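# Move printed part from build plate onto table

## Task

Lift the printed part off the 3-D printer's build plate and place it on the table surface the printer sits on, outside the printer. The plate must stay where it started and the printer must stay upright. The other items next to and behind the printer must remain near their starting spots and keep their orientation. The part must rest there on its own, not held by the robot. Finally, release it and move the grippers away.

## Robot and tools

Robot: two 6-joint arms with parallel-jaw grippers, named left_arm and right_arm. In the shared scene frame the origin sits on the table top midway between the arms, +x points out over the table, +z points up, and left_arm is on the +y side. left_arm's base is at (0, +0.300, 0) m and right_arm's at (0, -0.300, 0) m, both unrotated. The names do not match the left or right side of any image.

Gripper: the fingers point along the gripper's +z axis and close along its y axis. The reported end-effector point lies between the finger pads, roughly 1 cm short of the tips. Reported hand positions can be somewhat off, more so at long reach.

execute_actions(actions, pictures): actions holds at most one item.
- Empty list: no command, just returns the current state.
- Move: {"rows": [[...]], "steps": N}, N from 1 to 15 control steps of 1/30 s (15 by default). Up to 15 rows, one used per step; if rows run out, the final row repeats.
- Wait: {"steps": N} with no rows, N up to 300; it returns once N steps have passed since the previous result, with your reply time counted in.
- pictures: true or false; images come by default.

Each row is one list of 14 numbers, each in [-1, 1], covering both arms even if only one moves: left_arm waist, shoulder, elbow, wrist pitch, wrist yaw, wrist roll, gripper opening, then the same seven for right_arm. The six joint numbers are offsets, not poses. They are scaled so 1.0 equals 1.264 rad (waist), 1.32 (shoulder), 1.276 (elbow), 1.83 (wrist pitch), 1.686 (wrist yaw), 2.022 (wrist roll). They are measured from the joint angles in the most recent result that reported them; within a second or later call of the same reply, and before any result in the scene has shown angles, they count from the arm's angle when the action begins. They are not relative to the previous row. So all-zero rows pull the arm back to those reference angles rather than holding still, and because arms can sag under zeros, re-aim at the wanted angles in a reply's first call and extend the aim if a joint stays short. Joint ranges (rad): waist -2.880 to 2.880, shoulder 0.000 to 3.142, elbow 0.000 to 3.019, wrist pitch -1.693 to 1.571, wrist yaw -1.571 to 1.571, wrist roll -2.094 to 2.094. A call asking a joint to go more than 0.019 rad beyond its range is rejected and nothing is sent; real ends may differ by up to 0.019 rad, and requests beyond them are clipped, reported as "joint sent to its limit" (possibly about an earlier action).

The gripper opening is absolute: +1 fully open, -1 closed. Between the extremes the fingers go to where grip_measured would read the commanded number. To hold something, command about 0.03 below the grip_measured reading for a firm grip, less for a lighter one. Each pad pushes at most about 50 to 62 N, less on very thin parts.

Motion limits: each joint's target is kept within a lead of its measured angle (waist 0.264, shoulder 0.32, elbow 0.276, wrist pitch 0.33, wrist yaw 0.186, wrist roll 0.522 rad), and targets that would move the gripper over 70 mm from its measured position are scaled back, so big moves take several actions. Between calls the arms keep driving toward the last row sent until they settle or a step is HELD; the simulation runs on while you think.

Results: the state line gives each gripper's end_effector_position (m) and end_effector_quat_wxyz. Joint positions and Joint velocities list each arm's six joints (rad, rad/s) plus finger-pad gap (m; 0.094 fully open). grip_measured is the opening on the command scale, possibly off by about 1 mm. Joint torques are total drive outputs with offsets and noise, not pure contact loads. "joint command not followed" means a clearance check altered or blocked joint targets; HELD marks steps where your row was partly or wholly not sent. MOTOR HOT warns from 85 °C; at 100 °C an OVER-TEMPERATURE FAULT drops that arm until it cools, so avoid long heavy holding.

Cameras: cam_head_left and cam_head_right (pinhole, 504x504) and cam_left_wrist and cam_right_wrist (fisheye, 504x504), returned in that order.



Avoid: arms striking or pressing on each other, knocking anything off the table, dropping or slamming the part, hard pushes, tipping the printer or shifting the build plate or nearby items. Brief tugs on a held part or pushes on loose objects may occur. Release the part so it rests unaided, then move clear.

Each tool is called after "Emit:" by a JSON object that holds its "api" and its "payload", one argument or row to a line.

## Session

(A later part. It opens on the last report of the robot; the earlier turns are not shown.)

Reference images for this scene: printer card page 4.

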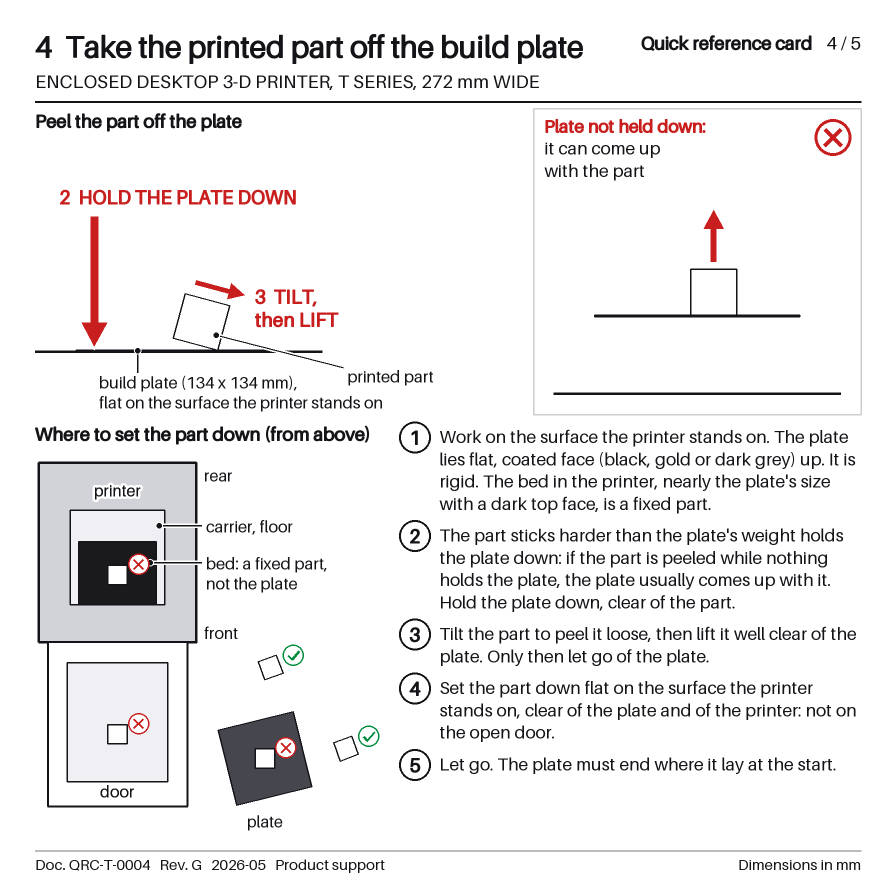

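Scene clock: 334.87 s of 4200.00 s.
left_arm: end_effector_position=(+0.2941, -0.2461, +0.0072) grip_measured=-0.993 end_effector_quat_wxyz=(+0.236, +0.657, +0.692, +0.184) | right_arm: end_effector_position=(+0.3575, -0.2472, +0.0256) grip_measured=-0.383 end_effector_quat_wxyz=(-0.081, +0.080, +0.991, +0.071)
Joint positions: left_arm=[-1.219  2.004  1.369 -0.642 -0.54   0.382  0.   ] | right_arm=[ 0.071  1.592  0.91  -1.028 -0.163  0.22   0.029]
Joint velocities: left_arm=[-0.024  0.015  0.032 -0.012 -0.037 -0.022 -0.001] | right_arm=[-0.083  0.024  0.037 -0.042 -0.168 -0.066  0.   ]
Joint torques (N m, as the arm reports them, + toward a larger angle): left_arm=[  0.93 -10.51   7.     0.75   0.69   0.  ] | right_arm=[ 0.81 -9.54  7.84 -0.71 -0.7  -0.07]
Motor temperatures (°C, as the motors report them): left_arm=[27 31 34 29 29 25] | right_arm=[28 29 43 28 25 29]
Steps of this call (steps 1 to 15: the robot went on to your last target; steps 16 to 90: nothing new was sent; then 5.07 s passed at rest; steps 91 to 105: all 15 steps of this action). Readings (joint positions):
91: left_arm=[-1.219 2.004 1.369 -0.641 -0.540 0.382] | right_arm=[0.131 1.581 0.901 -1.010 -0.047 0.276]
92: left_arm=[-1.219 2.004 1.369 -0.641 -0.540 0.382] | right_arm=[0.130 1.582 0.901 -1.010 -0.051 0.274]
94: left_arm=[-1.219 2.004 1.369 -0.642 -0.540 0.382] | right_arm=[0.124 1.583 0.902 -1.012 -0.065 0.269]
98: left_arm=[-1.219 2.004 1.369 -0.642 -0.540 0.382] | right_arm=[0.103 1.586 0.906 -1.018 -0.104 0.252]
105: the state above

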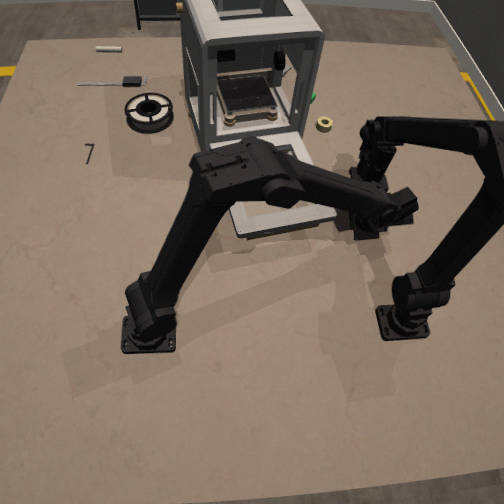

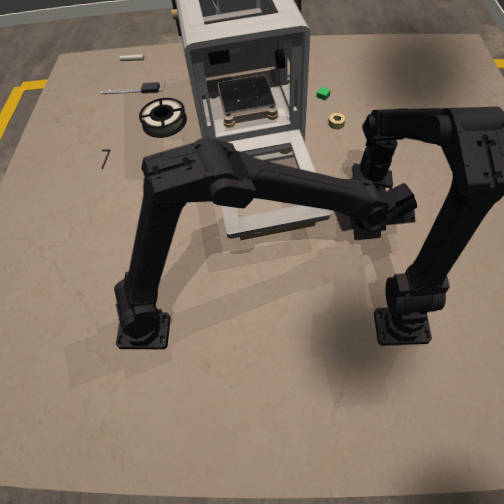

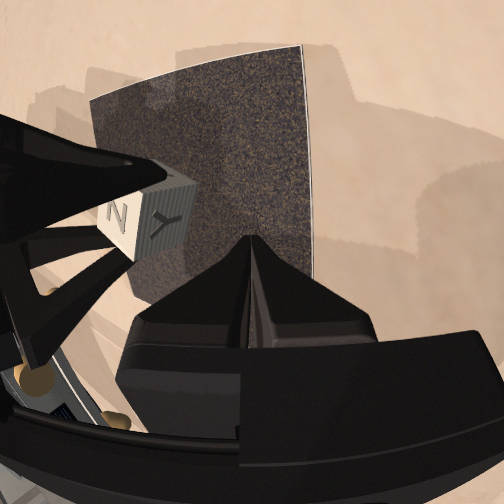

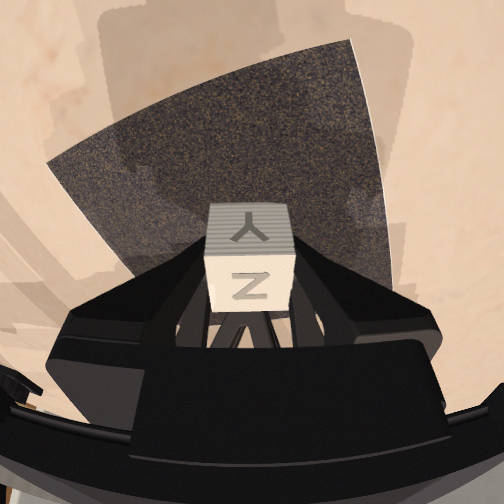

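Emit:
{"api": "execute_actions", "payload": {
  "actions": [
    {"rows":[[0,0.064,-0.009,-0.009,0.018,0,-1,-0.005,0.037,0.009,-0.007,-0.016,-0.013,-0.42],[0,0.064,-0.009,-0.009,0.018,0,-1,-0.009,0.038,0.01,-0.008,-0.021,-0.016,-0.42],[0,0.064,-0.009,-0.009,0.018,0,-1,-0.013,0.038,0.01,-0.009,-0.027,-0.019,-0.42],[0,0.064,-0.009,-0.009,0.018,0,-1,-0.018,0.039,0.011,-0.01,-0.033,-0.022,-0.42],[0,0.064,-0.009,-0.009,0.018,0,-1,-0.023,0.039,0.011,-0.011,-0.039,-0.025,-0.42],[0,0.064,-0.009,-0.009,0.018,0,-1,-0.028,0.04,0.012,-0.012,-0.045,-0.028,-0.42],[0,0.064,-0.009,-0.009,0.018,0,-1,-0.033,0.04,0.012,-0.013,-0.051,-0.031,-0.42],[0,0.064,-0.009,-0.009,0.018,0,-1,-0.038,0.041,0.013,-0.014,-0.057,-0.034,-0.42],[0,0.064,-0.009,-0.009,0.018,0,-1,-0.042,0.042,0.014,-0.015,-0.063,-0.037,-0.42],[0,0.064,-0.009,-0.009,0.018,0,-1,-0.046,0.042,0.014,-0.016,-0.069,-0.04,-0.42],[0,0.064,-0.009,-0.009,0.018,0,-1,-0.05,0.043,0.015,-0.017,-0.075,-0.043,-0.42],[0,0.064,-0.009,-0.009,0.018,0,-1,-0.054,0.043,0.016,-0.018,-0.081,-0.046,-0.42],[0,0.064,-0.009,-0.009,0.018,0,-1,-0.058,0.044,0.016,-0.019,-0.086,-0.048,-0.42],[0,0.064,-0.009,-0.009,0.018,0,-1,-0.061,0.045,0.017,-0.02,-0.09,-0.05,-0.42],[0,0.064,-0.009,-0.009,0.018,0,-1,-0.063,0.045,0.017,-0.021,-0.093,-0.051,-0.42]],"steps":15}
  ]
}}

Scene clock: 348.07 s of 4200.00 s.
left_arm: end_effector_position=(+0.2940, -0.2459, +0.0070) grip_measured=-0.993 end_effector_quat_wxyz=(+0.236, +0.657, +0.692, +0.184) | right_arm: end_effector_position=(+0.3588, -0.2491, +0.0278) grip_measured=-0.383 end_effector_quat_wxyz=(-0.094, +0.083, +0.981, +0.145)
Joint positions: left_arm=[-1.219  2.004  1.369 -0.643 -0.54   0.382  0.   ] | right_arm=[-0.001  1.611  0.918 -1.047 -0.305  0.142  0.029]
Joint velocities: left_arm=[ 0.005 -0.015  0.022 -0.007  0.051 -0.022 -0.   ] | right_arm=[-0.122  0.054  0.002 -0.027 -0.198 -0.095  0.001]
Joint torques (N m, as the arm reports them, + toward a larger angle): left_arm=[  0.9  -10.46   7.     0.78   0.67   0.  ] | right_arm=[  0.43 -10.29   7.75  -0.99  -0.56  -0.03]
Motor temperatures (°C, as the motors report them): left_arm=[27 31 34 29 29 25] | right_arm=[28 29 42 28 25 29]
Steps of this call (steps 1 to 30: the robot went on to your last target; steps 31 to 90: nothing new was sent; then 9.70 s passed at rest; steps 91 to 105: all 15 steps of this action). Readings (joint positions):
91: left_arm=[-1.219 2.004 1.369 -0.642 -0.540 0.382] | right_arm=[0.067 1.594 0.911 -1.030 -0.168 0.205]
92: left_arm=[-1.219 2.004 1.369 -0.642 -0.540 0.382] | right_arm=[0.066 1.594 0.911 -1.031 -0.173 0.204]
94: left_arm=[-1.219 2.004 1.369 -0.643 -0.540 0.382] | right_arm=[0.060 1.596 0.912 -1.031 -0.190 0.197]
98: left_arm=[-1.219 2.004 1.369 -0.643 -0.540 0.382] | right_arm=[0.036 1.601 0.915 -1.037 -0.236 0.179]
105: the state above

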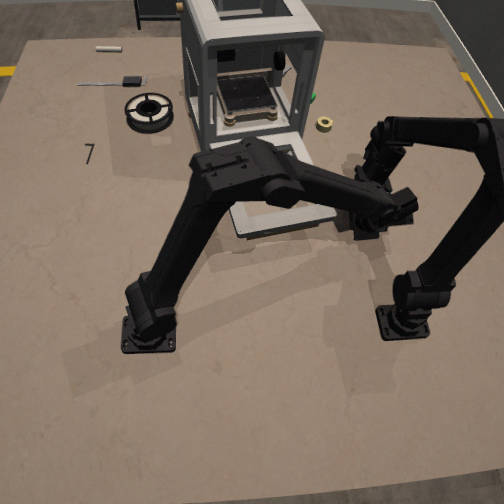

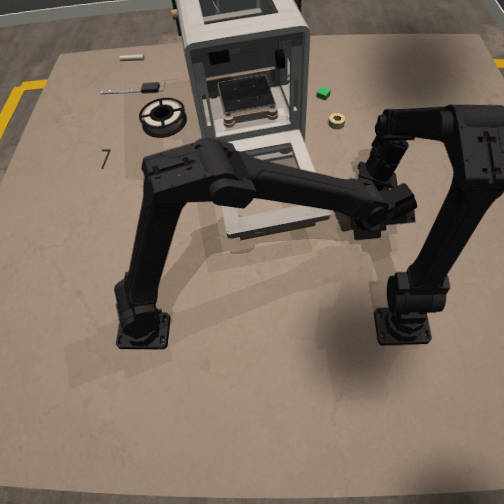

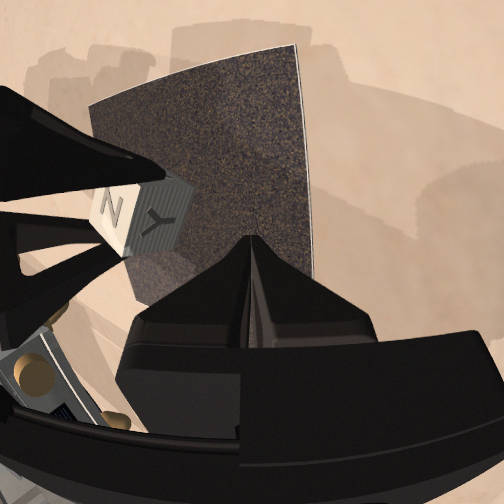

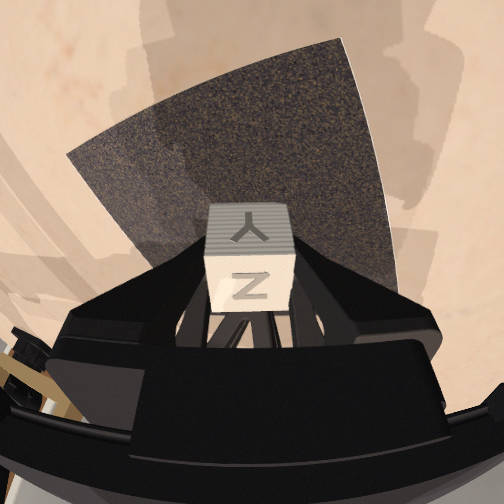

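Emit:
{"api": "execute_actions", "payload": {
  "actions": [
    {"rows":[[0,0.064,-0.009,-0.008,0.018,0,-1,-0.008,0.03,0.011,-0.01,-0.006,-0.012,-0.42],[0,0.064,-0.009,-0.008,0.018,0,-1,-0.01,0.028,0.011,-0.01,-0.005,-0.013,-0.42],[0,0.064,-0.009,-0.008,0.018,0,-1,-0.012,0.026,0.011,-0.01,-0.004,-0.014,-0.42],[0,0.064,-0.009,-0.008,0.018,0,-1,-0.014,0.024,0.011,-0.01,-0.003,-0.015,-0.42],[0,0.064,-0.009,-0.008,0.018,0,-1,-0.016,0.022,0.011,-0.01,-0.003,-0.016,-0.42],[0,0.064,-0.009,-0.008,0.018,0,-1,-0.018,0.02,0.011,-0.01,-0.003,-0.017,-0.42],[0,0.064,-0.009,-0.008,0.018,0,-1,-0.02,0.02,0.011,-0.01,-0.003,-0.018,-0.42]],"steps":12}
  ]
}}

Scene clock: 359.20 s of 4200.00 s.
left_arm: end_effector_position=(+0.2938, -0.2460, +0.0070) grip_measured=-0.993 end_effector_quat_wxyz=(+0.235, +0.657, +0.692, +0.183) | right_arm: end_effector_position=(+0.3585, -0.2504, +0.0278) grip_measured=-0.383 end_effector_quat_wxyz=(-0.094, +0.073, +0.981, +0.151)
Joint positions: left_arm=[-1.219  2.004  1.369 -0.643 -0.538  0.382  0.   ] | right_arm=[-0.009  1.613  0.919 -1.052 -0.315  0.112  0.029]
Joint velocities: left_arm=[-0.015 -0.015 -0.022 -0.012 -0.007 -0.037 -0.001] | right_arm=[-0.005 -0.015  0.002  0.012 -0.051 -0.051 -0.   ]
Joint torques (N m, as the arm reports them, + toward a larger angle): left_arm=[  0.96 -10.5    6.99   0.82   0.65   0.  ] | right_arm=[ -0.65 -11.34   7.84  -1.02  -0.11  -0.03]
Motor temperatures (°C, as the motors report them): left_arm=[27 31 34 29 29 25] | right_arm=[28 29 42 28 25 29]
Steps of this call (steps 1 to 30: the robot went on to your last target; steps 31 to 90: nothing new was sent; then 7.73 s passed at rest; steps 91 to 102: all 12 steps of this action). Readings (joint positions):
91: left_arm=[-1.219 2.004 1.369 -0.643 -0.540 0.382] | right_arm=[-0.006 1.613 0.919 -1.050 -0.315 0.123]
92: left_arm=[-1.219 2.004 1.369 -0.643 -0.540 0.382] | right_arm=[-0.006 1.613 0.919 -1.050 -0.314 0.123]
94: left_arm=[-1.219 2.004 1.369 -0.643 -0.540 0.382] | right_arm=[-0.007 1.613 0.919 -1.050 -0.314 0.121]
98: left_arm=[-1.219 2.004 1.369 -0.643 -0.539 0.382] | right_arm=[-0.008 1.613 0.919 -1.051 -0.315 0.115]
102: the state above

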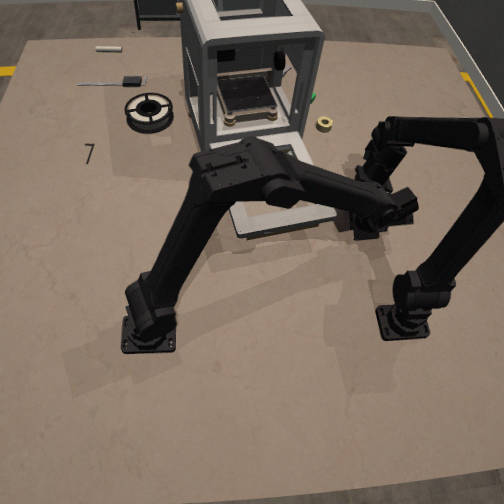

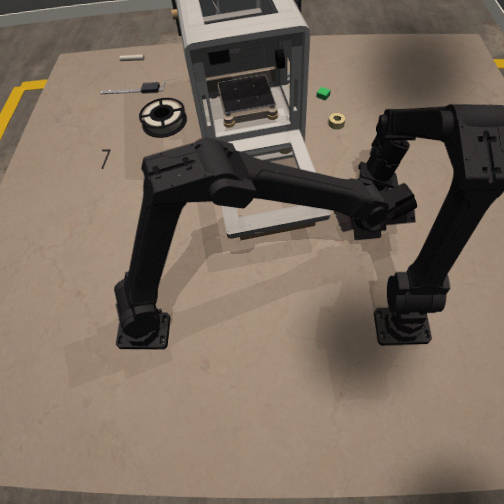

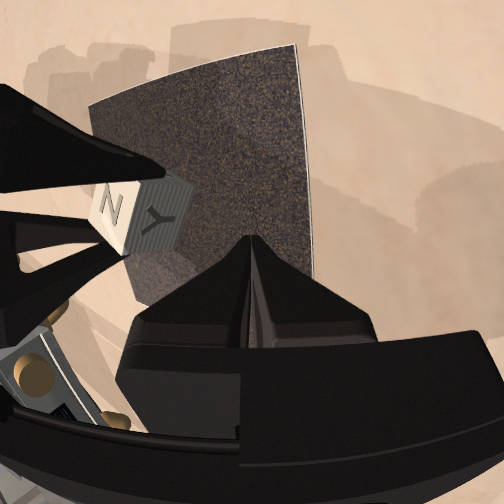

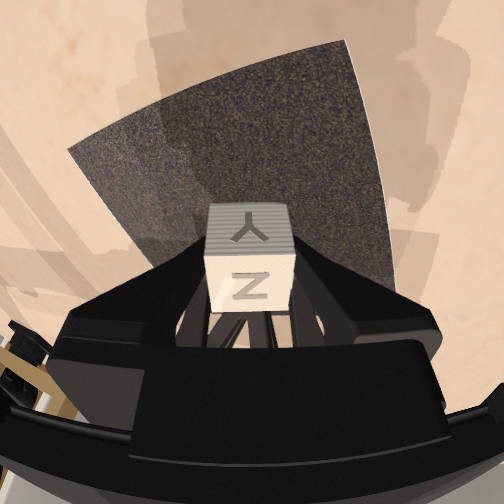

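Emit:
{"api": "execute_actions", "payload": {
  "actions": [
    {"rows":[[0,0.064,-0.009,-0.008,0.017,0,-1,-0.014,0.018,0.011,-0.007,0.004,0,-0.42],[0,0.064,-0.009,-0.008,0.017,0,-1,-0.015,0.018,0.011,-0.007,0.006,0,-0.42],[0,0.064,-0.009,-0.008,0.017,0,-1,-0.016,0.018,0.011,-0.007,0.008,0,-0.42],[0,0.064,-0.009,-0.008,0.017,0,-1,-0.017,0.018,0.011,-0.007,0.01,0,-0.42],[0,0.064,-0.009,-0.008,0.017,0,-1,-0.018,0.018,0.011,-0.007,0.012,0,-0.42],[0,0.064,-0.009,-0.008,0.017,0,-1,-0.019,0.018,0.011,-0.007,0.014,0,-0.42],[0,0.064,-0.009,-0.008,0.017,0,-1,-0.02,0.018,0.011,-0.007,0.016,0,-0.42],[0,0.064,-0.009,-0.008,0.017,0,-1,-0.021,0.018,0.011,-0.007,0.018,0,-0.42],[0,0.064,-0.009,-0.008,0.017,0,-1,-0.022,0.018,0.011,-0.007,0.02,0,-0.42]],"steps":12}
  ]
}}

Scene clock: 382.83 s of 4200.00 s.
left_arm: end_effector_position=(+0.2935, -0.2468, +0.0070) grip_measured=-0.993 end_effector_quat_wxyz=(+0.235, +0.658, +0.692, +0.181) | right_arm: end_effector_position=(+0.3573, -0.2535, +0.0274) grip_measured=-0.383 end_effector_quat_wxyz=(-0.096, +0.073, +0.982, +0.146)
Joint positions: left_arm=[-1.219  2.004  1.37  -0.643 -0.534  0.382  0.   ] | right_arm=[-0.012  1.613  0.919 -1.057 -0.303  0.11   0.029]
Joint velocities: left_arm=[-0.005 -0.005  0.017  0.012  0.066 -0.037  0.002] | right_arm=[-0.015 -0.005 -0.007 -0.002 -0.037  0.051 -0.   ]
Joint torques (N m, as the arm reports them, + toward a larger angle): left_arm=[  0.89 -10.49   6.89   0.82   0.5    0.  ] | right_arm=[ -0.92 -11.29   7.94  -0.68   0.54   0.02]
Motor temperatures (°C, as the motors report them): left_arm=[27 31 34 29 29 25] | right_arm=[28 29 42 28 25 29]
Steps of this call (steps 1 to 15: the robot went on to your last target; steps 16 to 90: nothing new was sent; then 20.23 s passed at rest; steps 91 to 102: all 12 steps of this action). Readings (joint positions):
91: left_arm=[-1.219 2.004 1.369 -0.643 -0.538 0.382] | right_arm=[-0.009 1.613 0.919 -1.052 -0.315 0.110]
92: left_arm=[-1.219 2.004 1.369 -0.643 -0.538 0.382] | right_arm=[-0.009 1.613 0.919 -1.052 -0.315 0.110]
94: left_arm=[-1.219 2.004 1.369 -0.643 -0.538 0.382] | right_arm=[-0.009 1.613 0.919 -1.052 -0.314 0.110]
98: left_arm=[-1.219 2.004 1.369 -0.643 -0.536 0.382] | right_arm=[-0.010 1.613 0.919 -1.054 -0.307 0.110]
102: the state above

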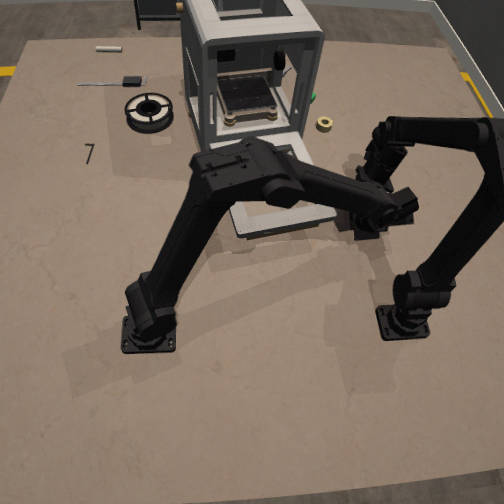

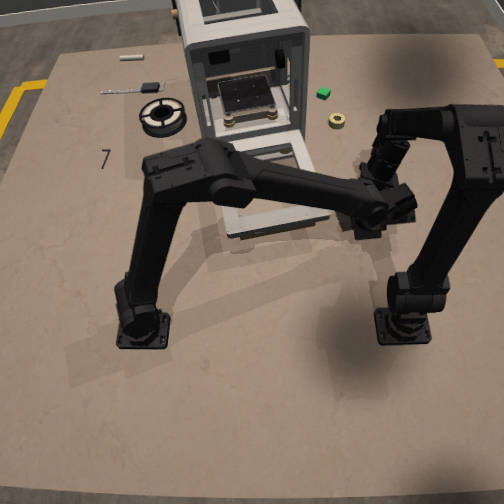

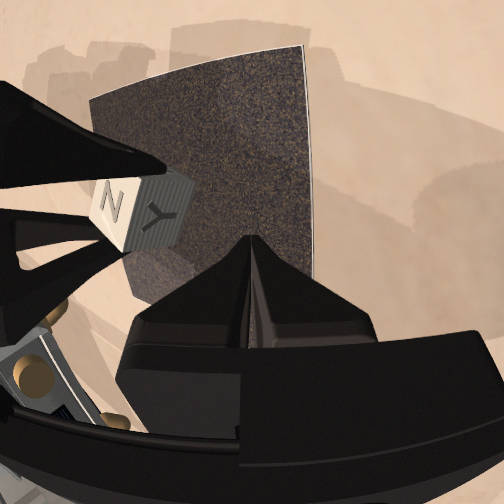

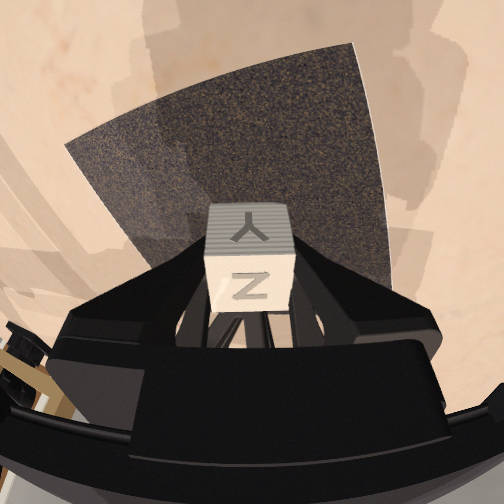

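Emit:
{"api": "execute_actions", "payload": {
  "actions": [
    {"rows":[[0,0.064,-0.01,-0.008,0.013,0,-1,-0.004,0.014,0.012,-0.003,0.002,0,-0.42],[0,0.064,-0.01,-0.008,0.013,0,-1,0,0.01,0.014,-0.002,0,0,-0.42],[0,0.064,-0.01,-0.008,0.013,0,-1,0,0.006,0.016,0,0,0,-0.42],[0,0.064,-0.01,-0.008,0.013,0,-1,0,0.002,0.018,0,0,0,-0.42],[0,0.064,-0.01,-0.008,0.013,0,-1,0,-0.002,0.02,0,0,0,-0.42],[0,0.064,-0.01,-0.008,0.013,0,-1,0,-0.006,0.022,0,0,0,-0.42],[0,0.064,-0.01,-0.008,0.013,0,-1,0,-0.01,0.024,0,0,0,-0.42],[0,0.064,-0.01,-0.008,0.013,0,-1,0,-0.014,0.025,0,0,0,-0.42],[0,0.064,-0.01,-0.008,0.013,0,-1,0,-0.018,0.025,0,0,0,-0.42],[0,0.064,-0.01,-0.008,0.013,0,-1,0,-0.021,0.025,0,0,0,-0.42],[0,0.064,-0.01,-0.008,0.013,0,-1,0,-0.024,0.025,0,0,0,-0.42],[0,0.064,-0.01,-0.008,0.013,0,-1,0,-0.027,0.025,0,0,0,-0.42],[0,0.064,-0.01,-0.008,0.013,0,-1,0,-0.03,0.025,0,0,0,-0.42]],"steps":15}
  ]
}}

Scene clock: 392.93 s of 4200.00 s.
left_arm: end_effector_position=(+0.2934, -0.2468, +0.0070) grip_measured=-0.993 end_effector_quat_wxyz=(+0.235, +0.658, +0.692, +0.181) | right_arm: end_effector_position=(+0.3587, -0.2534, +0.0321) grip_measured=-0.383 end_effector_quat_wxyz=(-0.089, +0.072, +0.983, +0.146)
Joint positions: left_arm=[-1.219  2.004  1.37  -0.643 -0.534  0.382  0.   ] | right_arm=[-0.012  1.6    0.919 -1.057 -0.303  0.11   0.029]
Joint velocities: left_arm=[ 0.005  0.005 -0.007 -0.002 -0.007 -0.007 -0.001] | right_arm=[-0.015 -0.112 -0.002 -0.002 -0.051 -0.037  0.   ]
Joint torques (N m, as the arm reports them, + toward a larger angle): left_arm=[  0.93 -10.49   6.97   0.8    0.39   0.  ] | right_arm=[  0.62 -14.91   9.59  -0.36  -0.19  -0.01]
Motor temperatures (°C, as the motors report them): left_arm=[27 31 34 29 29 25] | right_arm=[28 29 42 28 25 29]
Steps of this call (steps 1 to 15: the robot went on to your last target; steps 16 to 90: nothing new was sent; then 6.60 s passed at rest; steps 91 to 105: all 15 steps of this action). Readings (joint positions):
91: left_arm=[-1.219 2.004 1.370 -0.643 -0.534 0.382] | right_arm=[-0.012 1.613 0.919 -1.057 -0.304 0.110]
92: left_arm=[-1.219 2.004 1.370 -0.643 -0.534 0.382] | right_arm=[-0.012 1.613 0.919 -1.057 -0.305 0.110]
94: left_arm=[-1.219 2.004 1.370 -0.643 -0.534 0.382] | right_arm=[-0.012 1.612 0.919 -1.057 -0.305 0.110]
98: left_arm=[-1.219 2.004 1.370 -0.643 -0.534 0.382] | right_arm=[-0.012 1.610 0.919 -1.057 -0.305 0.110]
105: the state above

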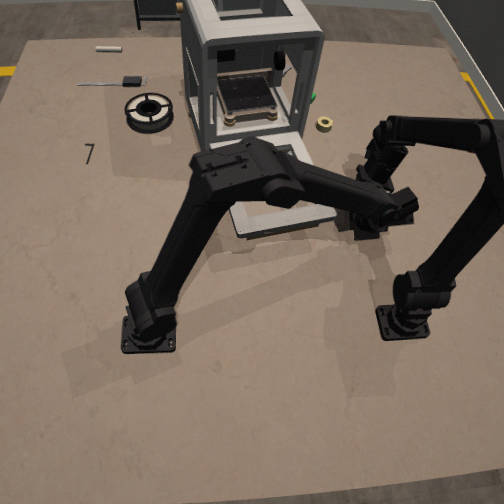

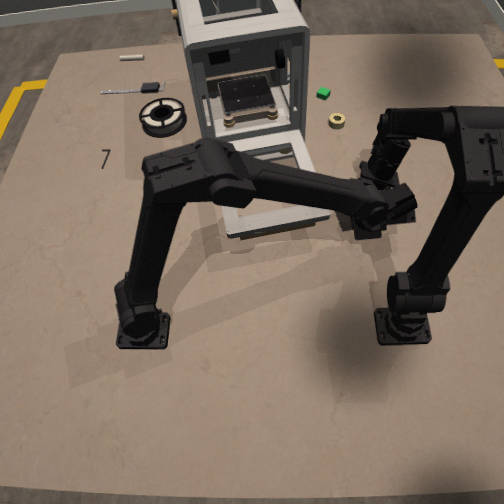

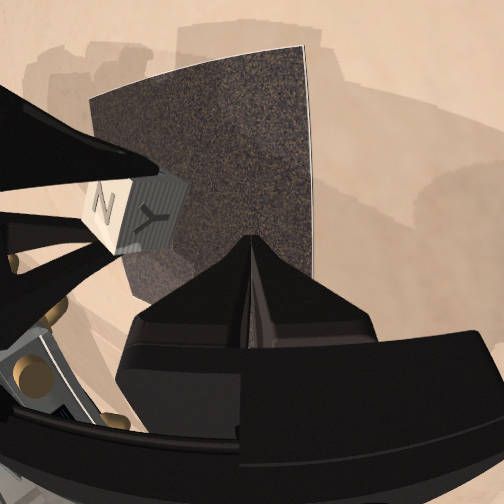

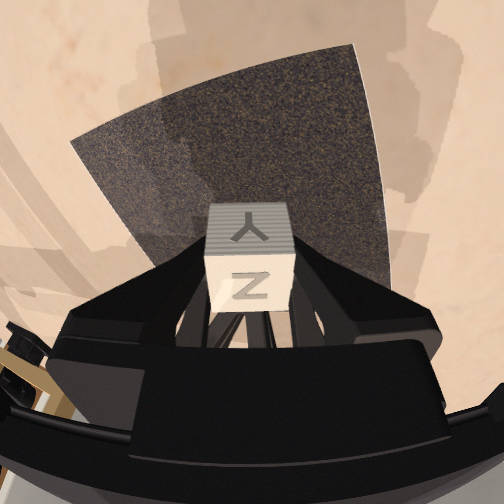

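Emit:
{"api": "execute_actions", "payload": {
  "actions": [
    {"rows":[[0,0.064,-0.01,-0.008,0.013,0,-1,0,-0.024,0.025,0,0,0,-0.42],[0,0.064,-0.01,-0.008,0.013,0,-1,0,-0.029,0.025,0,0,0,-0.42],[0,0.064,-0.01,-0.008,0.013,0,-1,0,-0.035,0.025,0,0,0,-0.42],[0,0.064,-0.01,-0.008,0.013,0,-1,0,-0.042,0.025,0,0,0,-0.42],[0,0.064,-0.01,-0.008,0.013,0,-1,0,-0.049,0.025,0,0,0,-0.42],[0,0.064,-0.01,-0.008,0.013,0,-1,0,-0.056,0.025,0,0,0,-0.42],[0,0.064,-0.01,-0.008,0.013,0,-1,0,-0.063,0.025,0,0,0,-0.42],[0,0.064,-0.01,-0.008,0.013,0,-1,0,-0.07,0.025,0,0,0,-0.42],[0,0.064,-0.01,-0.008,0.013,0,-1,0,-0.076,0.025,0,0,0,-0.42],[0,0.064,-0.01,-0.008,0.013,0,-1,0,-0.081,0.025,0,0,0,-0.42],[0,0.064,-0.01,-0.008,0.013,0,-1,0,-0.085,0.025,0,0,0,-0.42],[0,0.064,-0.01,-0.008,0.013,0,-1,0,-0.088,0.025,0,0,0,-0.42]],"steps":14}
  ]
}}

Emit:
{"api": "execute_actions", "payload": {
  "actions": [
    {"rows":[[0,0.058,-0.008,-0.007,0.012,0,-1,-0.01,-0.01,0.025,0.002,0.006,0.004,-0.42],[0,0.051,-0.006,-0.006,0.01,0,-1,-0.02,-0.01,0.025,0.004,0.015,0.009,-0.42],[0,0.044,-0.003,-0.005,0.008,0,-1,-0.034,-0.01,0.025,0.007,0.027,0.015,-0.42],[0,0.037,0,-0.004,0.006,0,-1,-0.051,-0.01,0.025,0.01,0.042,0.023,-0.42],[0,0.03,0.003,-0.003,0.004,0,-1,-0.07,-0.01,0.025,0.013,0.059,0.032,-0.42],[0,0.023,0.006,-0.002,0.002,0,-1,-0.09,-0.01,0.025,0.016,0.077,0.041,-0.42],[0,0.016,0.009,-0.001,0,0,-1,-0.11,-0.01,0.025,0.019,0.095,0.05,-0.42],[0,0.009,0.012,0,0,0,-1,-0.13,-0.01,0.025,0.022,0.113,0.059,-0.42],[0,0.002,0.015,0,0,0,-1,-0.149,-0.01,0.025,0.025,0.13,0.068,-0.42],[0,-0.005,0.017,0,0,0,-1,-0.166,-0.01,0.025,0.028,0.145,0.076,-0.42],[0,-0.012,0.018,0,0,0,-1,-0.181,-0.01,0.025,0.031,0.158,0.083,-0.42],[0,-0.02,0.018,0,0,0,-1,-0.193,-0.01,0.025,0.033,0.168,0.088,-0.42],[0,-0.028,0.018,0,0,0,-1,-0.202,-0.01,0.025,0.035,0.175,0.092,-0.42],[0,-0.036,0.018,0,0,0,-1,-0.208,-0.01,0.025,0.036,0.18,0.094,-0.42],[0,-0.044,0.018,0,0,0,-1,-0.21,-0.01,0.025,0.036,0.181,0.094,-0.42]],"steps":15}
  ],
  "pictures": false
}}

Emit:
{"api": "execute_actions", "payload": {
  "actions": [
    {"steps":8}
  ]
}}

Scene clock: 423.00 s of 4200.00 s.
left_arm: end_effector_position=(+0.2934, -0.2468, +0.0070) grip_measured=-0.993 end_effector_quat_wxyz=(+0.235, +0.658, +0.692, +0.181) | right_arm: end_effector_position=(+0.3680, -0.2535, +0.0727) grip_measured=-0.383 end_effector_quat_wxyz=(-0.031, +0.064, +0.986, +0.150)
Joint positions: left_arm=[-1.219  2.004  1.37  -0.643 -0.534  0.382  0.   ] | right_arm=[-0.012  1.481  0.919 -1.057 -0.303  0.11   0.029]
Joint velocities: left_arm=[-0.015 -0.005 -0.012 -0.002 -0.022 -0.022 -0.001] | right_arm=[-0.005 -0.171 -0.007  0.007 -0.007 -0.007 -0.001]
Joint torques (N m, as the arm reports them, + toward a larger angle): left_arm=[  0.92 -10.51   6.9    0.8    0.4    0.  ] | right_arm=[  0.69 -11.12  10.32  -0.15  -0.26   0.  ]
Motor temperatures (°C, as the motors report them): left_arm=[27 31 34 29 29 25] | right_arm=[28 29 43 28 25 29]
Steps of this call (steps 1 to 30: the robot went on to your last target; steps 31 to 90: nothing new was sent; then 26.60 s passed at rest; steps 91 to 104: all 14 steps of this action). Readings (joint positions):
91: left_arm=[-1.219 2.004 1.370 -0.643 -0.534 0.382] | right_arm=[-0.012 1.573 0.919 -1.057 -0.303 0.110]
92: left_arm=[-1.219 2.004 1.370 -0.643 -0.534 0.382] | right_arm=[-0.012 1.572 0.919 -1.057 -0.303 0.110]
94: left_arm=[-1.219 2.004 1.370 -0.643 -0.534 0.382] | right_arm=[-0.012 1.569 0.919 -1.057 -0.303 0.110]
98: left_arm=[-1.219 2.004 1.370 -0.643 -0.534 0.382] | right_arm=[-0.012 1.541 0.919 -1.057 -0.303 0.110]
104: the state above

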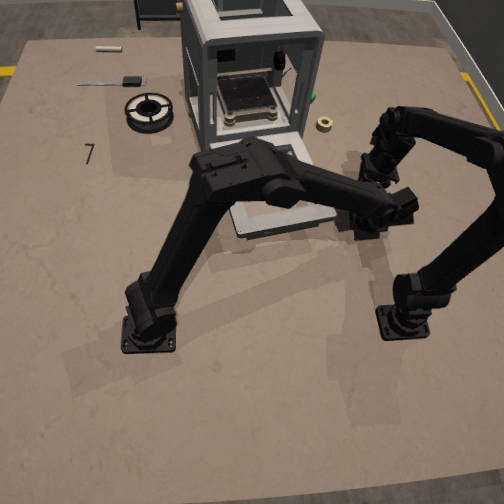

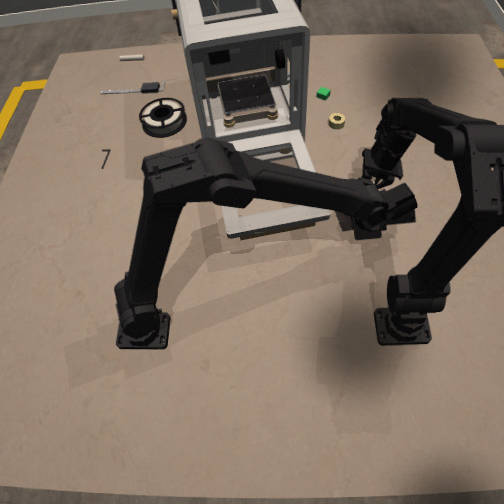

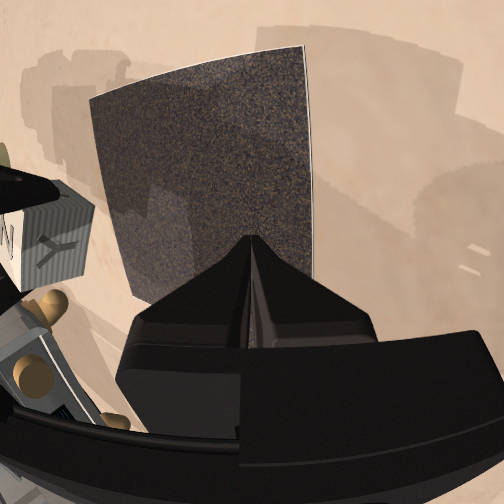

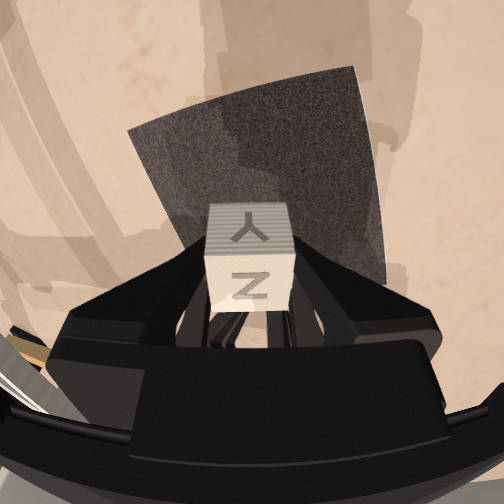

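Scene clock: 423.50 s of 4200.00 s.
left_arm: end_effector_position=(+0.2945, -0.2485, +0.0161) grip_measured=-0.993 end_effector_quat_wxyz=(+0.242, +0.655, +0.693, +0.179) | right_arm: end_effector_position=(+0.3661, -0.4039, +0.0698) grip_measured=-0.383 end_effector_quat_wxyz=(+0.009, +0.263, +0.965, +0.002)
Joint positions: left_arm=[-1.219  1.989  1.371 -0.643 -0.537  0.382  0.   ] | right_arm=[-0.277  1.466  0.919 -1.005 -0.004  0.255  0.029]
Joint velocities: left_arm=[-0.015 -0.171 -0.012  0.007  0.007 -0.007  0.001] | right_arm=[-0.357 -0.005  0.007  0.056  0.125  0.227  0.001]
Joint torques (N m, as the arm reports them, + toward a larger angle): left_arm=[  0.92 -20.77   9.9    1.37  -0.28   0.  ] | right_arm=[  2.05 -11.7   10.56   0.42  -0.05   0.08]
Motor temperatures (°C, as the motors report them): left_arm=[27 31 34 29 29 25] | right_arm=[28 29 43 28 25 29]
Steps of this call (steps 1 to 15: all 15 steps of this action). Readings (joint positions):
1: left_arm=[-1.219 2.004 1.370 -0.643 -0.534 0.382] | right_arm=[-0.012 1.475 0.919 -1.057 -0.301 0.110]
2: left_arm=[-1.219 2.004 1.370 -0.643 -0.534 0.382] | right_arm=[-0.013 1.471 0.919 -1.057 -0.293 0.111]
4: left_arm=[-1.219 2.003 1.371 -0.643 -0.535 0.382] | right_arm=[-0.021 1.467 0.919 -1.055 -0.259 0.120]
8: left_arm=[-1.219 2.001 1.371 -0.643 -0.537 0.382] | right_arm=[-0.097 1.466 0.919 -1.039 -0.146 0.162]
15: the state above

Scene clock: 423.77 s of 4200.00 s.
left_arm: end_effector_position=(+0.2961, -0.2528, +0.0430) grip_measured=-0.993 end_effector_quat_wxyz=(+0.261, +0.649, +0.695, +0.170) | right_arm: end_effector_position=(+0.3652, -0.4089, +0.0698) grip_measured=-0.383 end_effector_quat_wxyz=(+0.010, +0.283, +0.959, -0.000)
Joint positions: left_arm=[-1.219  1.944  1.371 -0.643 -0.537  0.382  0.   ] | right_arm=[-0.288  1.466  0.919 -1.004  0.     0.286  0.029]
Joint velocities: left_arm=[ 0.015 -0.063  0.017 -0.012 -0.007  0.051 -0.   ] | right_arm=[-0.005 -0.015 -0.007 -0.002  0.007 -0.081 -0.001]
Joint torques (N m, as the arm reports them, + toward a larger angle): left_arm=[  0.9  -17.32  10.2    1.45  -0.27   0.  ] | right_arm=[  1.35 -12.08  10.49   0.54   0.03   0.09]
Motor temperatures (°C, as the motors report them): left_arm=[27 31 34 29 29 25] | right_arm=[28 29 43 28 25 29]
Steps of this call (steps 1 to 8: the robot went on to your last target). Readings (joint positions):
1: left_arm=[-1.219 1.984 1.371 -0.643 -0.537 0.382] | right_arm=[-0.286 1.466 0.919 -1.004 -0.001 0.263]
2: left_arm=[-1.219 1.977 1.371 -0.643 -0.537 0.382] | right_arm=[-0.290 1.466 0.919 -1.004 0.000 0.269]
4: left_arm=[-1.219 1.963 1.371 -0.643 -0.537 0.382] | right_arm=[-0.289 1.466 0.919 -1.004 0.000 0.277]
8: the state above

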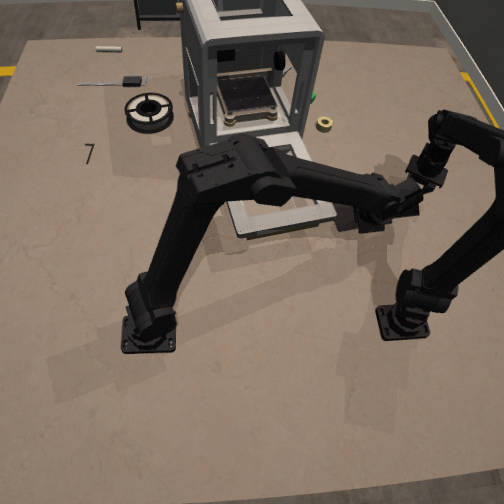

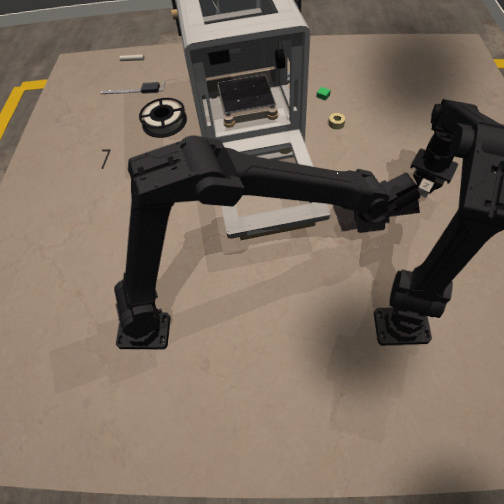

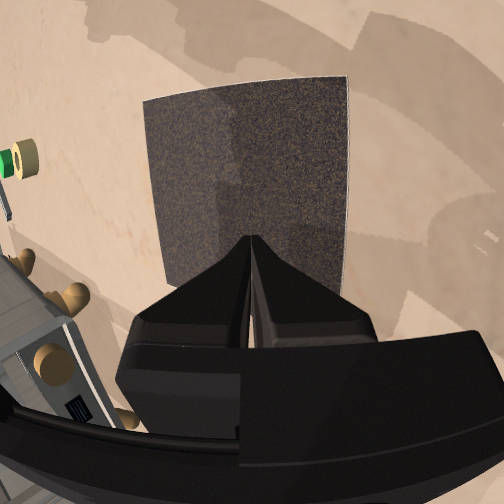

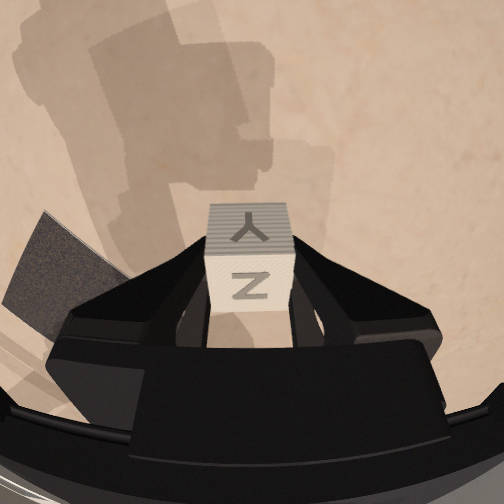

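Emit:
{"api": "execute_actions", "payload": {
  "actions": [
    {"rows":[[0,-0.012,0.012,0,0.004,0,-1,0,0.008,0.02,0,0,0,-0.42],[0,-0.026,0.006,-0.002,0.01,0,-1,0,0.015,0.02,0,0,0,-0.42],[0,-0.046,-0.003,-0.004,0.019,0,-1,0,0.023,0.02,0,0,0,-0.42],[0,-0.07,-0.015,-0.006,0.03,0,-1,0,0.032,0.02,0,0,0,-0.42],[0,-0.097,-0.03,-0.009,0.043,0,-1,0,0.041,0.02,0,0,0,-0.42],[0,-0.126,-0.047,-0.012,0.057,0,-1,0,0.05,0.02,0,0,0,-0.42],[0,-0.156,-0.065,-0.015,0.071,0,-1,0,0.059,0.02,0,0,0,-0.42],[0,-0.186,-0.083,-0.018,0.085,0,-1,0,0.067,0.02,0,0,0,-0.42],[0,-0.216,-0.101,-0.021,0.099,0,-1,0,0.074,0.02,0,0,0,-0.42],[0,-0.246,-0.119,-0.024,0.113,0,-1,0,0.08,0.02,0,0,0,-0.42],[0,-0.274,-0.136,-0.026,0.126,0,-1,0,0.085,0.02,0,0,0,-0.42],[0,-0.299,-0.151,-0.028,0.138,0,-1,0,0.089,0.02,0,0,0,-0.42],[0,-0.32,-0.164,-0.03,0.148,0,-1,0,0.092,0.02,0,0,0,-0.42],[0,-0.335,-0.174,-0.031,0.155,0,-1,0,0.094,0.02,0,0,0,-0.42],[0,-0.344,-0.18,-0.031,0.158,0,-1,0,0.095,0.02,0,0,0,-0.42]],"steps":15}
  ],
  "pictures": false
}}

Emit:
{"api": "execute_actions", "payload": {
  "actions": [
    {"steps":8}
  ],
  "pictures": false
}}

Scene clock: 435.93 s of 4200.00 s.
left_arm: end_effector_position=(+0.2338, -0.1997, +0.1800) grip_measured=-0.993 end_effector_quat_wxyz=(+0.297, +0.658, +0.691, +0.016) | right_arm: end_effector_position=(+0.3560, -0.4062, +0.0284) grip_measured=-0.383 end_effector_quat_wxyz=(-0.048, +0.286, +0.957, -0.000)
Joint positions: left_arm=[-1.219  1.509  1.168 -0.687 -0.281  0.382  0.   ] | right_arm=[-0.288  1.583  0.919 -1.004  0.     0.292  0.029]
Joint velocities: left_arm=[-0.005 -1.138 -0.237 -0.046  0.198 -0.051 -0.001] | right_arm=[-0.005  0.142  0.017 -0.002 -0.066 -0.051  0.   ]
Joint torques (N m, as the arm reports them, + toward a larger angle): left_arm=[ 0.92 -7.09  8.58  1.44 -0.11  0.01] | right_arm=[  0.67 -13.01   9.27  -0.28  -0.03  -0.03]
Motor temperatures (°C, as the motors report them): left_arm=[27 31 35 29 29 25] | right_arm=[28 29 44 28 25 29]
Steps of this call (steps 1 to 30: the robot went on to your last target; steps 31 to 90: nothing new was sent; then 8.67 s passed at rest; steps 91 to 105: all 15 steps of this action). Readings (joint positions):
91: left_arm=[-1.219 1.943 1.371 -0.643 -0.535 0.382] | right_arm=[-0.288 1.466 0.919 -1.004 0.000 0.292]
92: left_arm=[-1.219 1.941 1.371 -0.643 -0.530 0.382] | right_arm=[-0.288 1.466 0.919 -1.004 0.000 0.292]
94: left_arm=[-1.219 1.930 1.365 -0.643 -0.503 0.382] | right_arm=[-0.288 1.469 0.919 -1.004 0.000 0.292]
98: left_arm=[-1.219 1.828 1.296 -0.656 -0.416 0.382] | right_arm=[-0.288 1.503 0.919 -1.004 0.000 0.292]
105: the state above

Scene clock: 436.20 s of 4200.00 s.
left_arm: end_effector_position=(+0.2298, -0.1922, +0.2041) grip_measured=-0.993 end_effector_quat_wxyz=(+0.315, +0.653, +0.689, +0.003) | right_arm: end_effector_position=(+0.3556, -0.4060, +0.0268) grip_measured=-0.383 end_effector_quat_wxyz=(-0.050, +0.286, +0.957, -0.000)
Joint positions: left_arm=[-1.219  1.449  1.154 -0.689 -0.274  0.382  0.   ] | right_arm=[-0.288  1.588  0.919 -1.004  0.     0.292  0.029]
Joint velocities: left_arm=[-0.015  0.249 -0.085 -0.002 -0.125 -0.051  0.   ] | right_arm=[-0.005 -0.015 -0.002  0.002  0.007  0.037 -0.001]
Joint torques (N m, as the arm reports them, + toward a larger angle): left_arm=[ 0.92 -8.42  9.07  1.43 -0.08  0.01] | right_arm=[  0.65 -13.47   9.06  -0.27  -0.03  -0.02]
Motor temperatures (°C, as the motors report them): left_arm=[27 31 35 29 29 25] | right_arm=[28 29 44 28 25 29]
Steps of this call (steps 1 to 8: the robot went on to your last target). Readings (joint positions):
1: left_arm=[-1.219 1.476 1.162 -0.688 -0.277 0.382] | right_arm=[-0.288 1.586 0.919 -1.004 0.000 0.292]
2: left_arm=[-1.219 1.451 1.159 -0.689 -0.276 0.382] | right_arm=[-0.288 1.588 0.919 -1.004 0.000 0.292]
4: left_arm=[-1.219 1.429 1.159 -0.689 -0.275 0.382] | right_arm=[-0.288 1.588 0.919 -1.004 0.000 0.292]
8: the state above

Emit:
{"api": "execute_actions", "payload": {
  "actions": [
    {"rows":[[0,0.0,0.0,0,0.004,0,-1,0,0.008,0.02,0,0,0,-0.42],[0,-0.012,-0.008,-0.001,0.01,0,-1,0,0.011,0.02,0,0,0,-0.42],[0,-0.03,-0.02,-0.002,0.019,0,-1,0,0.013,0.02,0,0,0,-0.42],[0,-0.052,-0.036,-0.003,0.03,0,-1,0,0.015,0.02,0,0,0,-0.42],[0,-0.078,-0.055,-0.005,0.043,0,-1,0,0.017,0.02,0,0,0,-0.42],[0,-0.106,-0.076,-0.007,0.057,0,-1,0,0.019,0.02,0,0,0,-0.42],[0,-0.135,-0.098,-0.009,0.071,0,-1,0,0.021,0.02,0,0,0,-0.42],[0,-0.164,-0.12,-0.011,0.085,0,-1,0,0.022,0.02,0,0,0,-0.42],[0,-0.192,-0.141,-0.013,0.099,0,-1,0,0.023,0.02,0,0,0,-0.42],[0,-0.218,-0.161,-0.015,0.113,0,-1,0,0.024,0.02,0,0,0,-0.42],[0,-0.241,-0.179,-0.017,0.126,0,-1,0,0.025,0.02,0,0,0,-0.42],[0,-0.26,-0.194,-0.018,0.138,0,-1,0,0.026,0.02,0,0,0,-0.42],[0,-0.275,-0.206,-0.019,0.148,0,-1,0,0.027,0.02,0,0,0,-0.42],[0,-0.285,-0.214,-0.02,0.157,0,-1,0,0.028,0.02,0,0,0,-0.42],[0,-0.29,-0.218,-0.02,0.163,0,-1,0,0.028,0.02,0,0,0,-0.42]],"steps":15}
  ],
  "pictures": false
}}

Emit:
{"api": "execute_actions", "payload": {
  "actions": [
    {"steps":8}
  ]
}}

Scene clock: 451.50 s of 4200.00 s.
left_arm: end_effector_position=(+0.1498, -0.1029, +0.2441) grip_measured=-0.993 end_effector_quat_wxyz=(+0.314, +0.673, +0.656, -0.133) | right_arm: end_effector_position=(+0.3550, -0.4058, +0.0236) grip_measured=-0.383 end_effector_quat_wxyz=(-0.055, +0.286, +0.957, -0.000)
Joint positions: left_arm=[-1.219  1.058  0.898 -0.715 -0.013  0.382  0.   ] | right_arm=[-0.288  1.597  0.92  -1.004  0.     0.292  0.029]
Joint velocities: left_arm=[-0.005 -0.659 -0.32  -0.061  0.286 -0.007  0.   ] | right_arm=[-0.015  0.005  0.002 -0.002 -0.051  0.007 -0.   ]
Joint torques (N m, as the arm reports them, + toward a larger angle): left_arm=[ 1.03  0.11  9.8   1.77 -0.01  0.03] | right_arm=[  0.63 -11.05   9.03  -0.31  -0.02   0.03]
Motor temperatures (°C, as the motors report them): left_arm=[27 31 35 29 29 25] | right_arm=[28 29 43 28 25 29]
Steps of this call (steps 1 to 30: the robot went on to your last target; steps 31 to 90: nothing new was sent; then 11.80 s passed at rest; steps 91 to 105: all 15 steps of this action). Readings (joint positions):
91: left_arm=[-1.219 1.487 1.136 -0.693 -0.272 0.382] | right_arm=[-0.288 1.588 0.919 -1.004 0.000 0.292]
92: left_arm=[-1.219 1.484 1.135 -0.693 -0.266 0.382] | right_arm=[-0.288 1.588 0.919 -1.004 0.000 0.292]
94: left_arm=[-1.219 1.463 1.128 -0.693 -0.240 0.382] | right_arm=[-0.288 1.588 0.919 -1.004 0.000 0.292]
98: left_arm=[-1.219 1.338 1.050 -0.694 -0.154 0.382] | right_arm=[-0.288 1.591 0.919 -1.004 0.000 0.292]
105: the state above

Scene clock: 451.77 s of 4200.00 s.
left_arm: end_effector_position=(+0.1461, -0.0982, +0.2358) grip_measured=-0.993 end_effector_quat_wxyz=(+0.305, +0.676, +0.657, -0.134) | right_arm: end_effector_position=(+0.3550, -0.4058, +0.0236) grip_measured=-0.383 end_effector_quat_wxyz=(-0.055, +0.286, +0.957, -0.000)
Joint positions: left_arm=[-1.219  1.053  0.879 -0.717 -0.002  0.382  0.   ] | right_arm=[-0.288  1.597  0.92  -1.004  0.     0.292  0.029]
Joint velocities: left_arm=[-0.024  0.103 -0.037 -0.002  0.037  0.007  0.   ] | right_arm=[-0.005  0.005 -0.017 -0.017  0.007  0.066 -0.   ]
Joint torques (N m, as the arm reports them, + toward a larger angle): left_arm=[ 0.93 -3.76 10.07  1.66  0.06  0.03] | right_arm=[  0.63 -11.02   9.02  -0.3   -0.03   0.03]
Motor temperatures (°C, as the motors report them): left_arm=[27 31 35 29 29 25] | right_arm=[28 29 43 28 25 29]
Steps of this call (steps 1 to 8: the robot went on to your last target). Readings (joint positions):
1: left_arm=[-1.219 1.040 0.890 -0.717 -0.006 0.382] | right_arm=[-0.288 1.597 0.920 -1.004 0.000 0.292]
2: left_arm=[-1.219 1.032 0.886 -0.717 -0.004 0.382] | right_arm=[-0.288 1.597 0.920 -1.004 0.000 0.292]
4: left_arm=[-1.219 1.033 0.884 -0.717 -0.002 0.382] | right_arm=[-0.288 1.597 0.920 -1.004 0.000 0.292]
8: the state above

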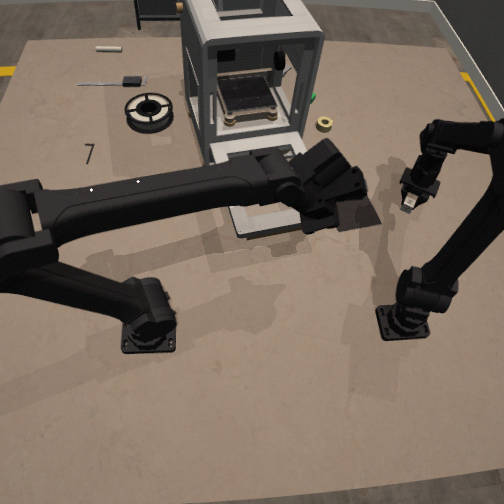

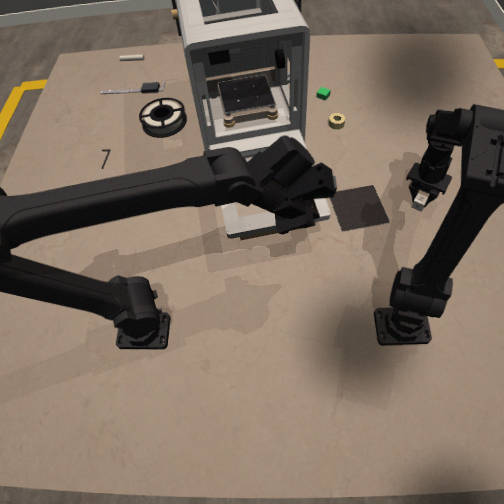

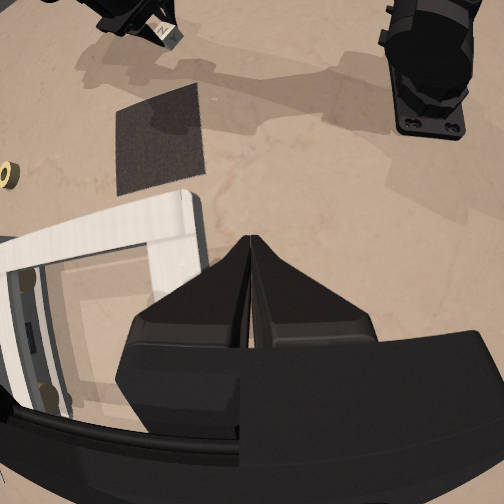

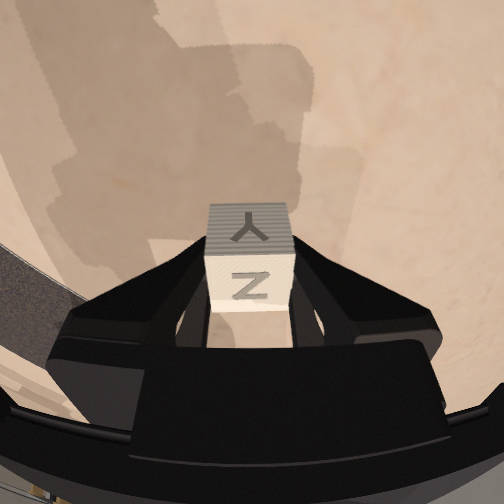

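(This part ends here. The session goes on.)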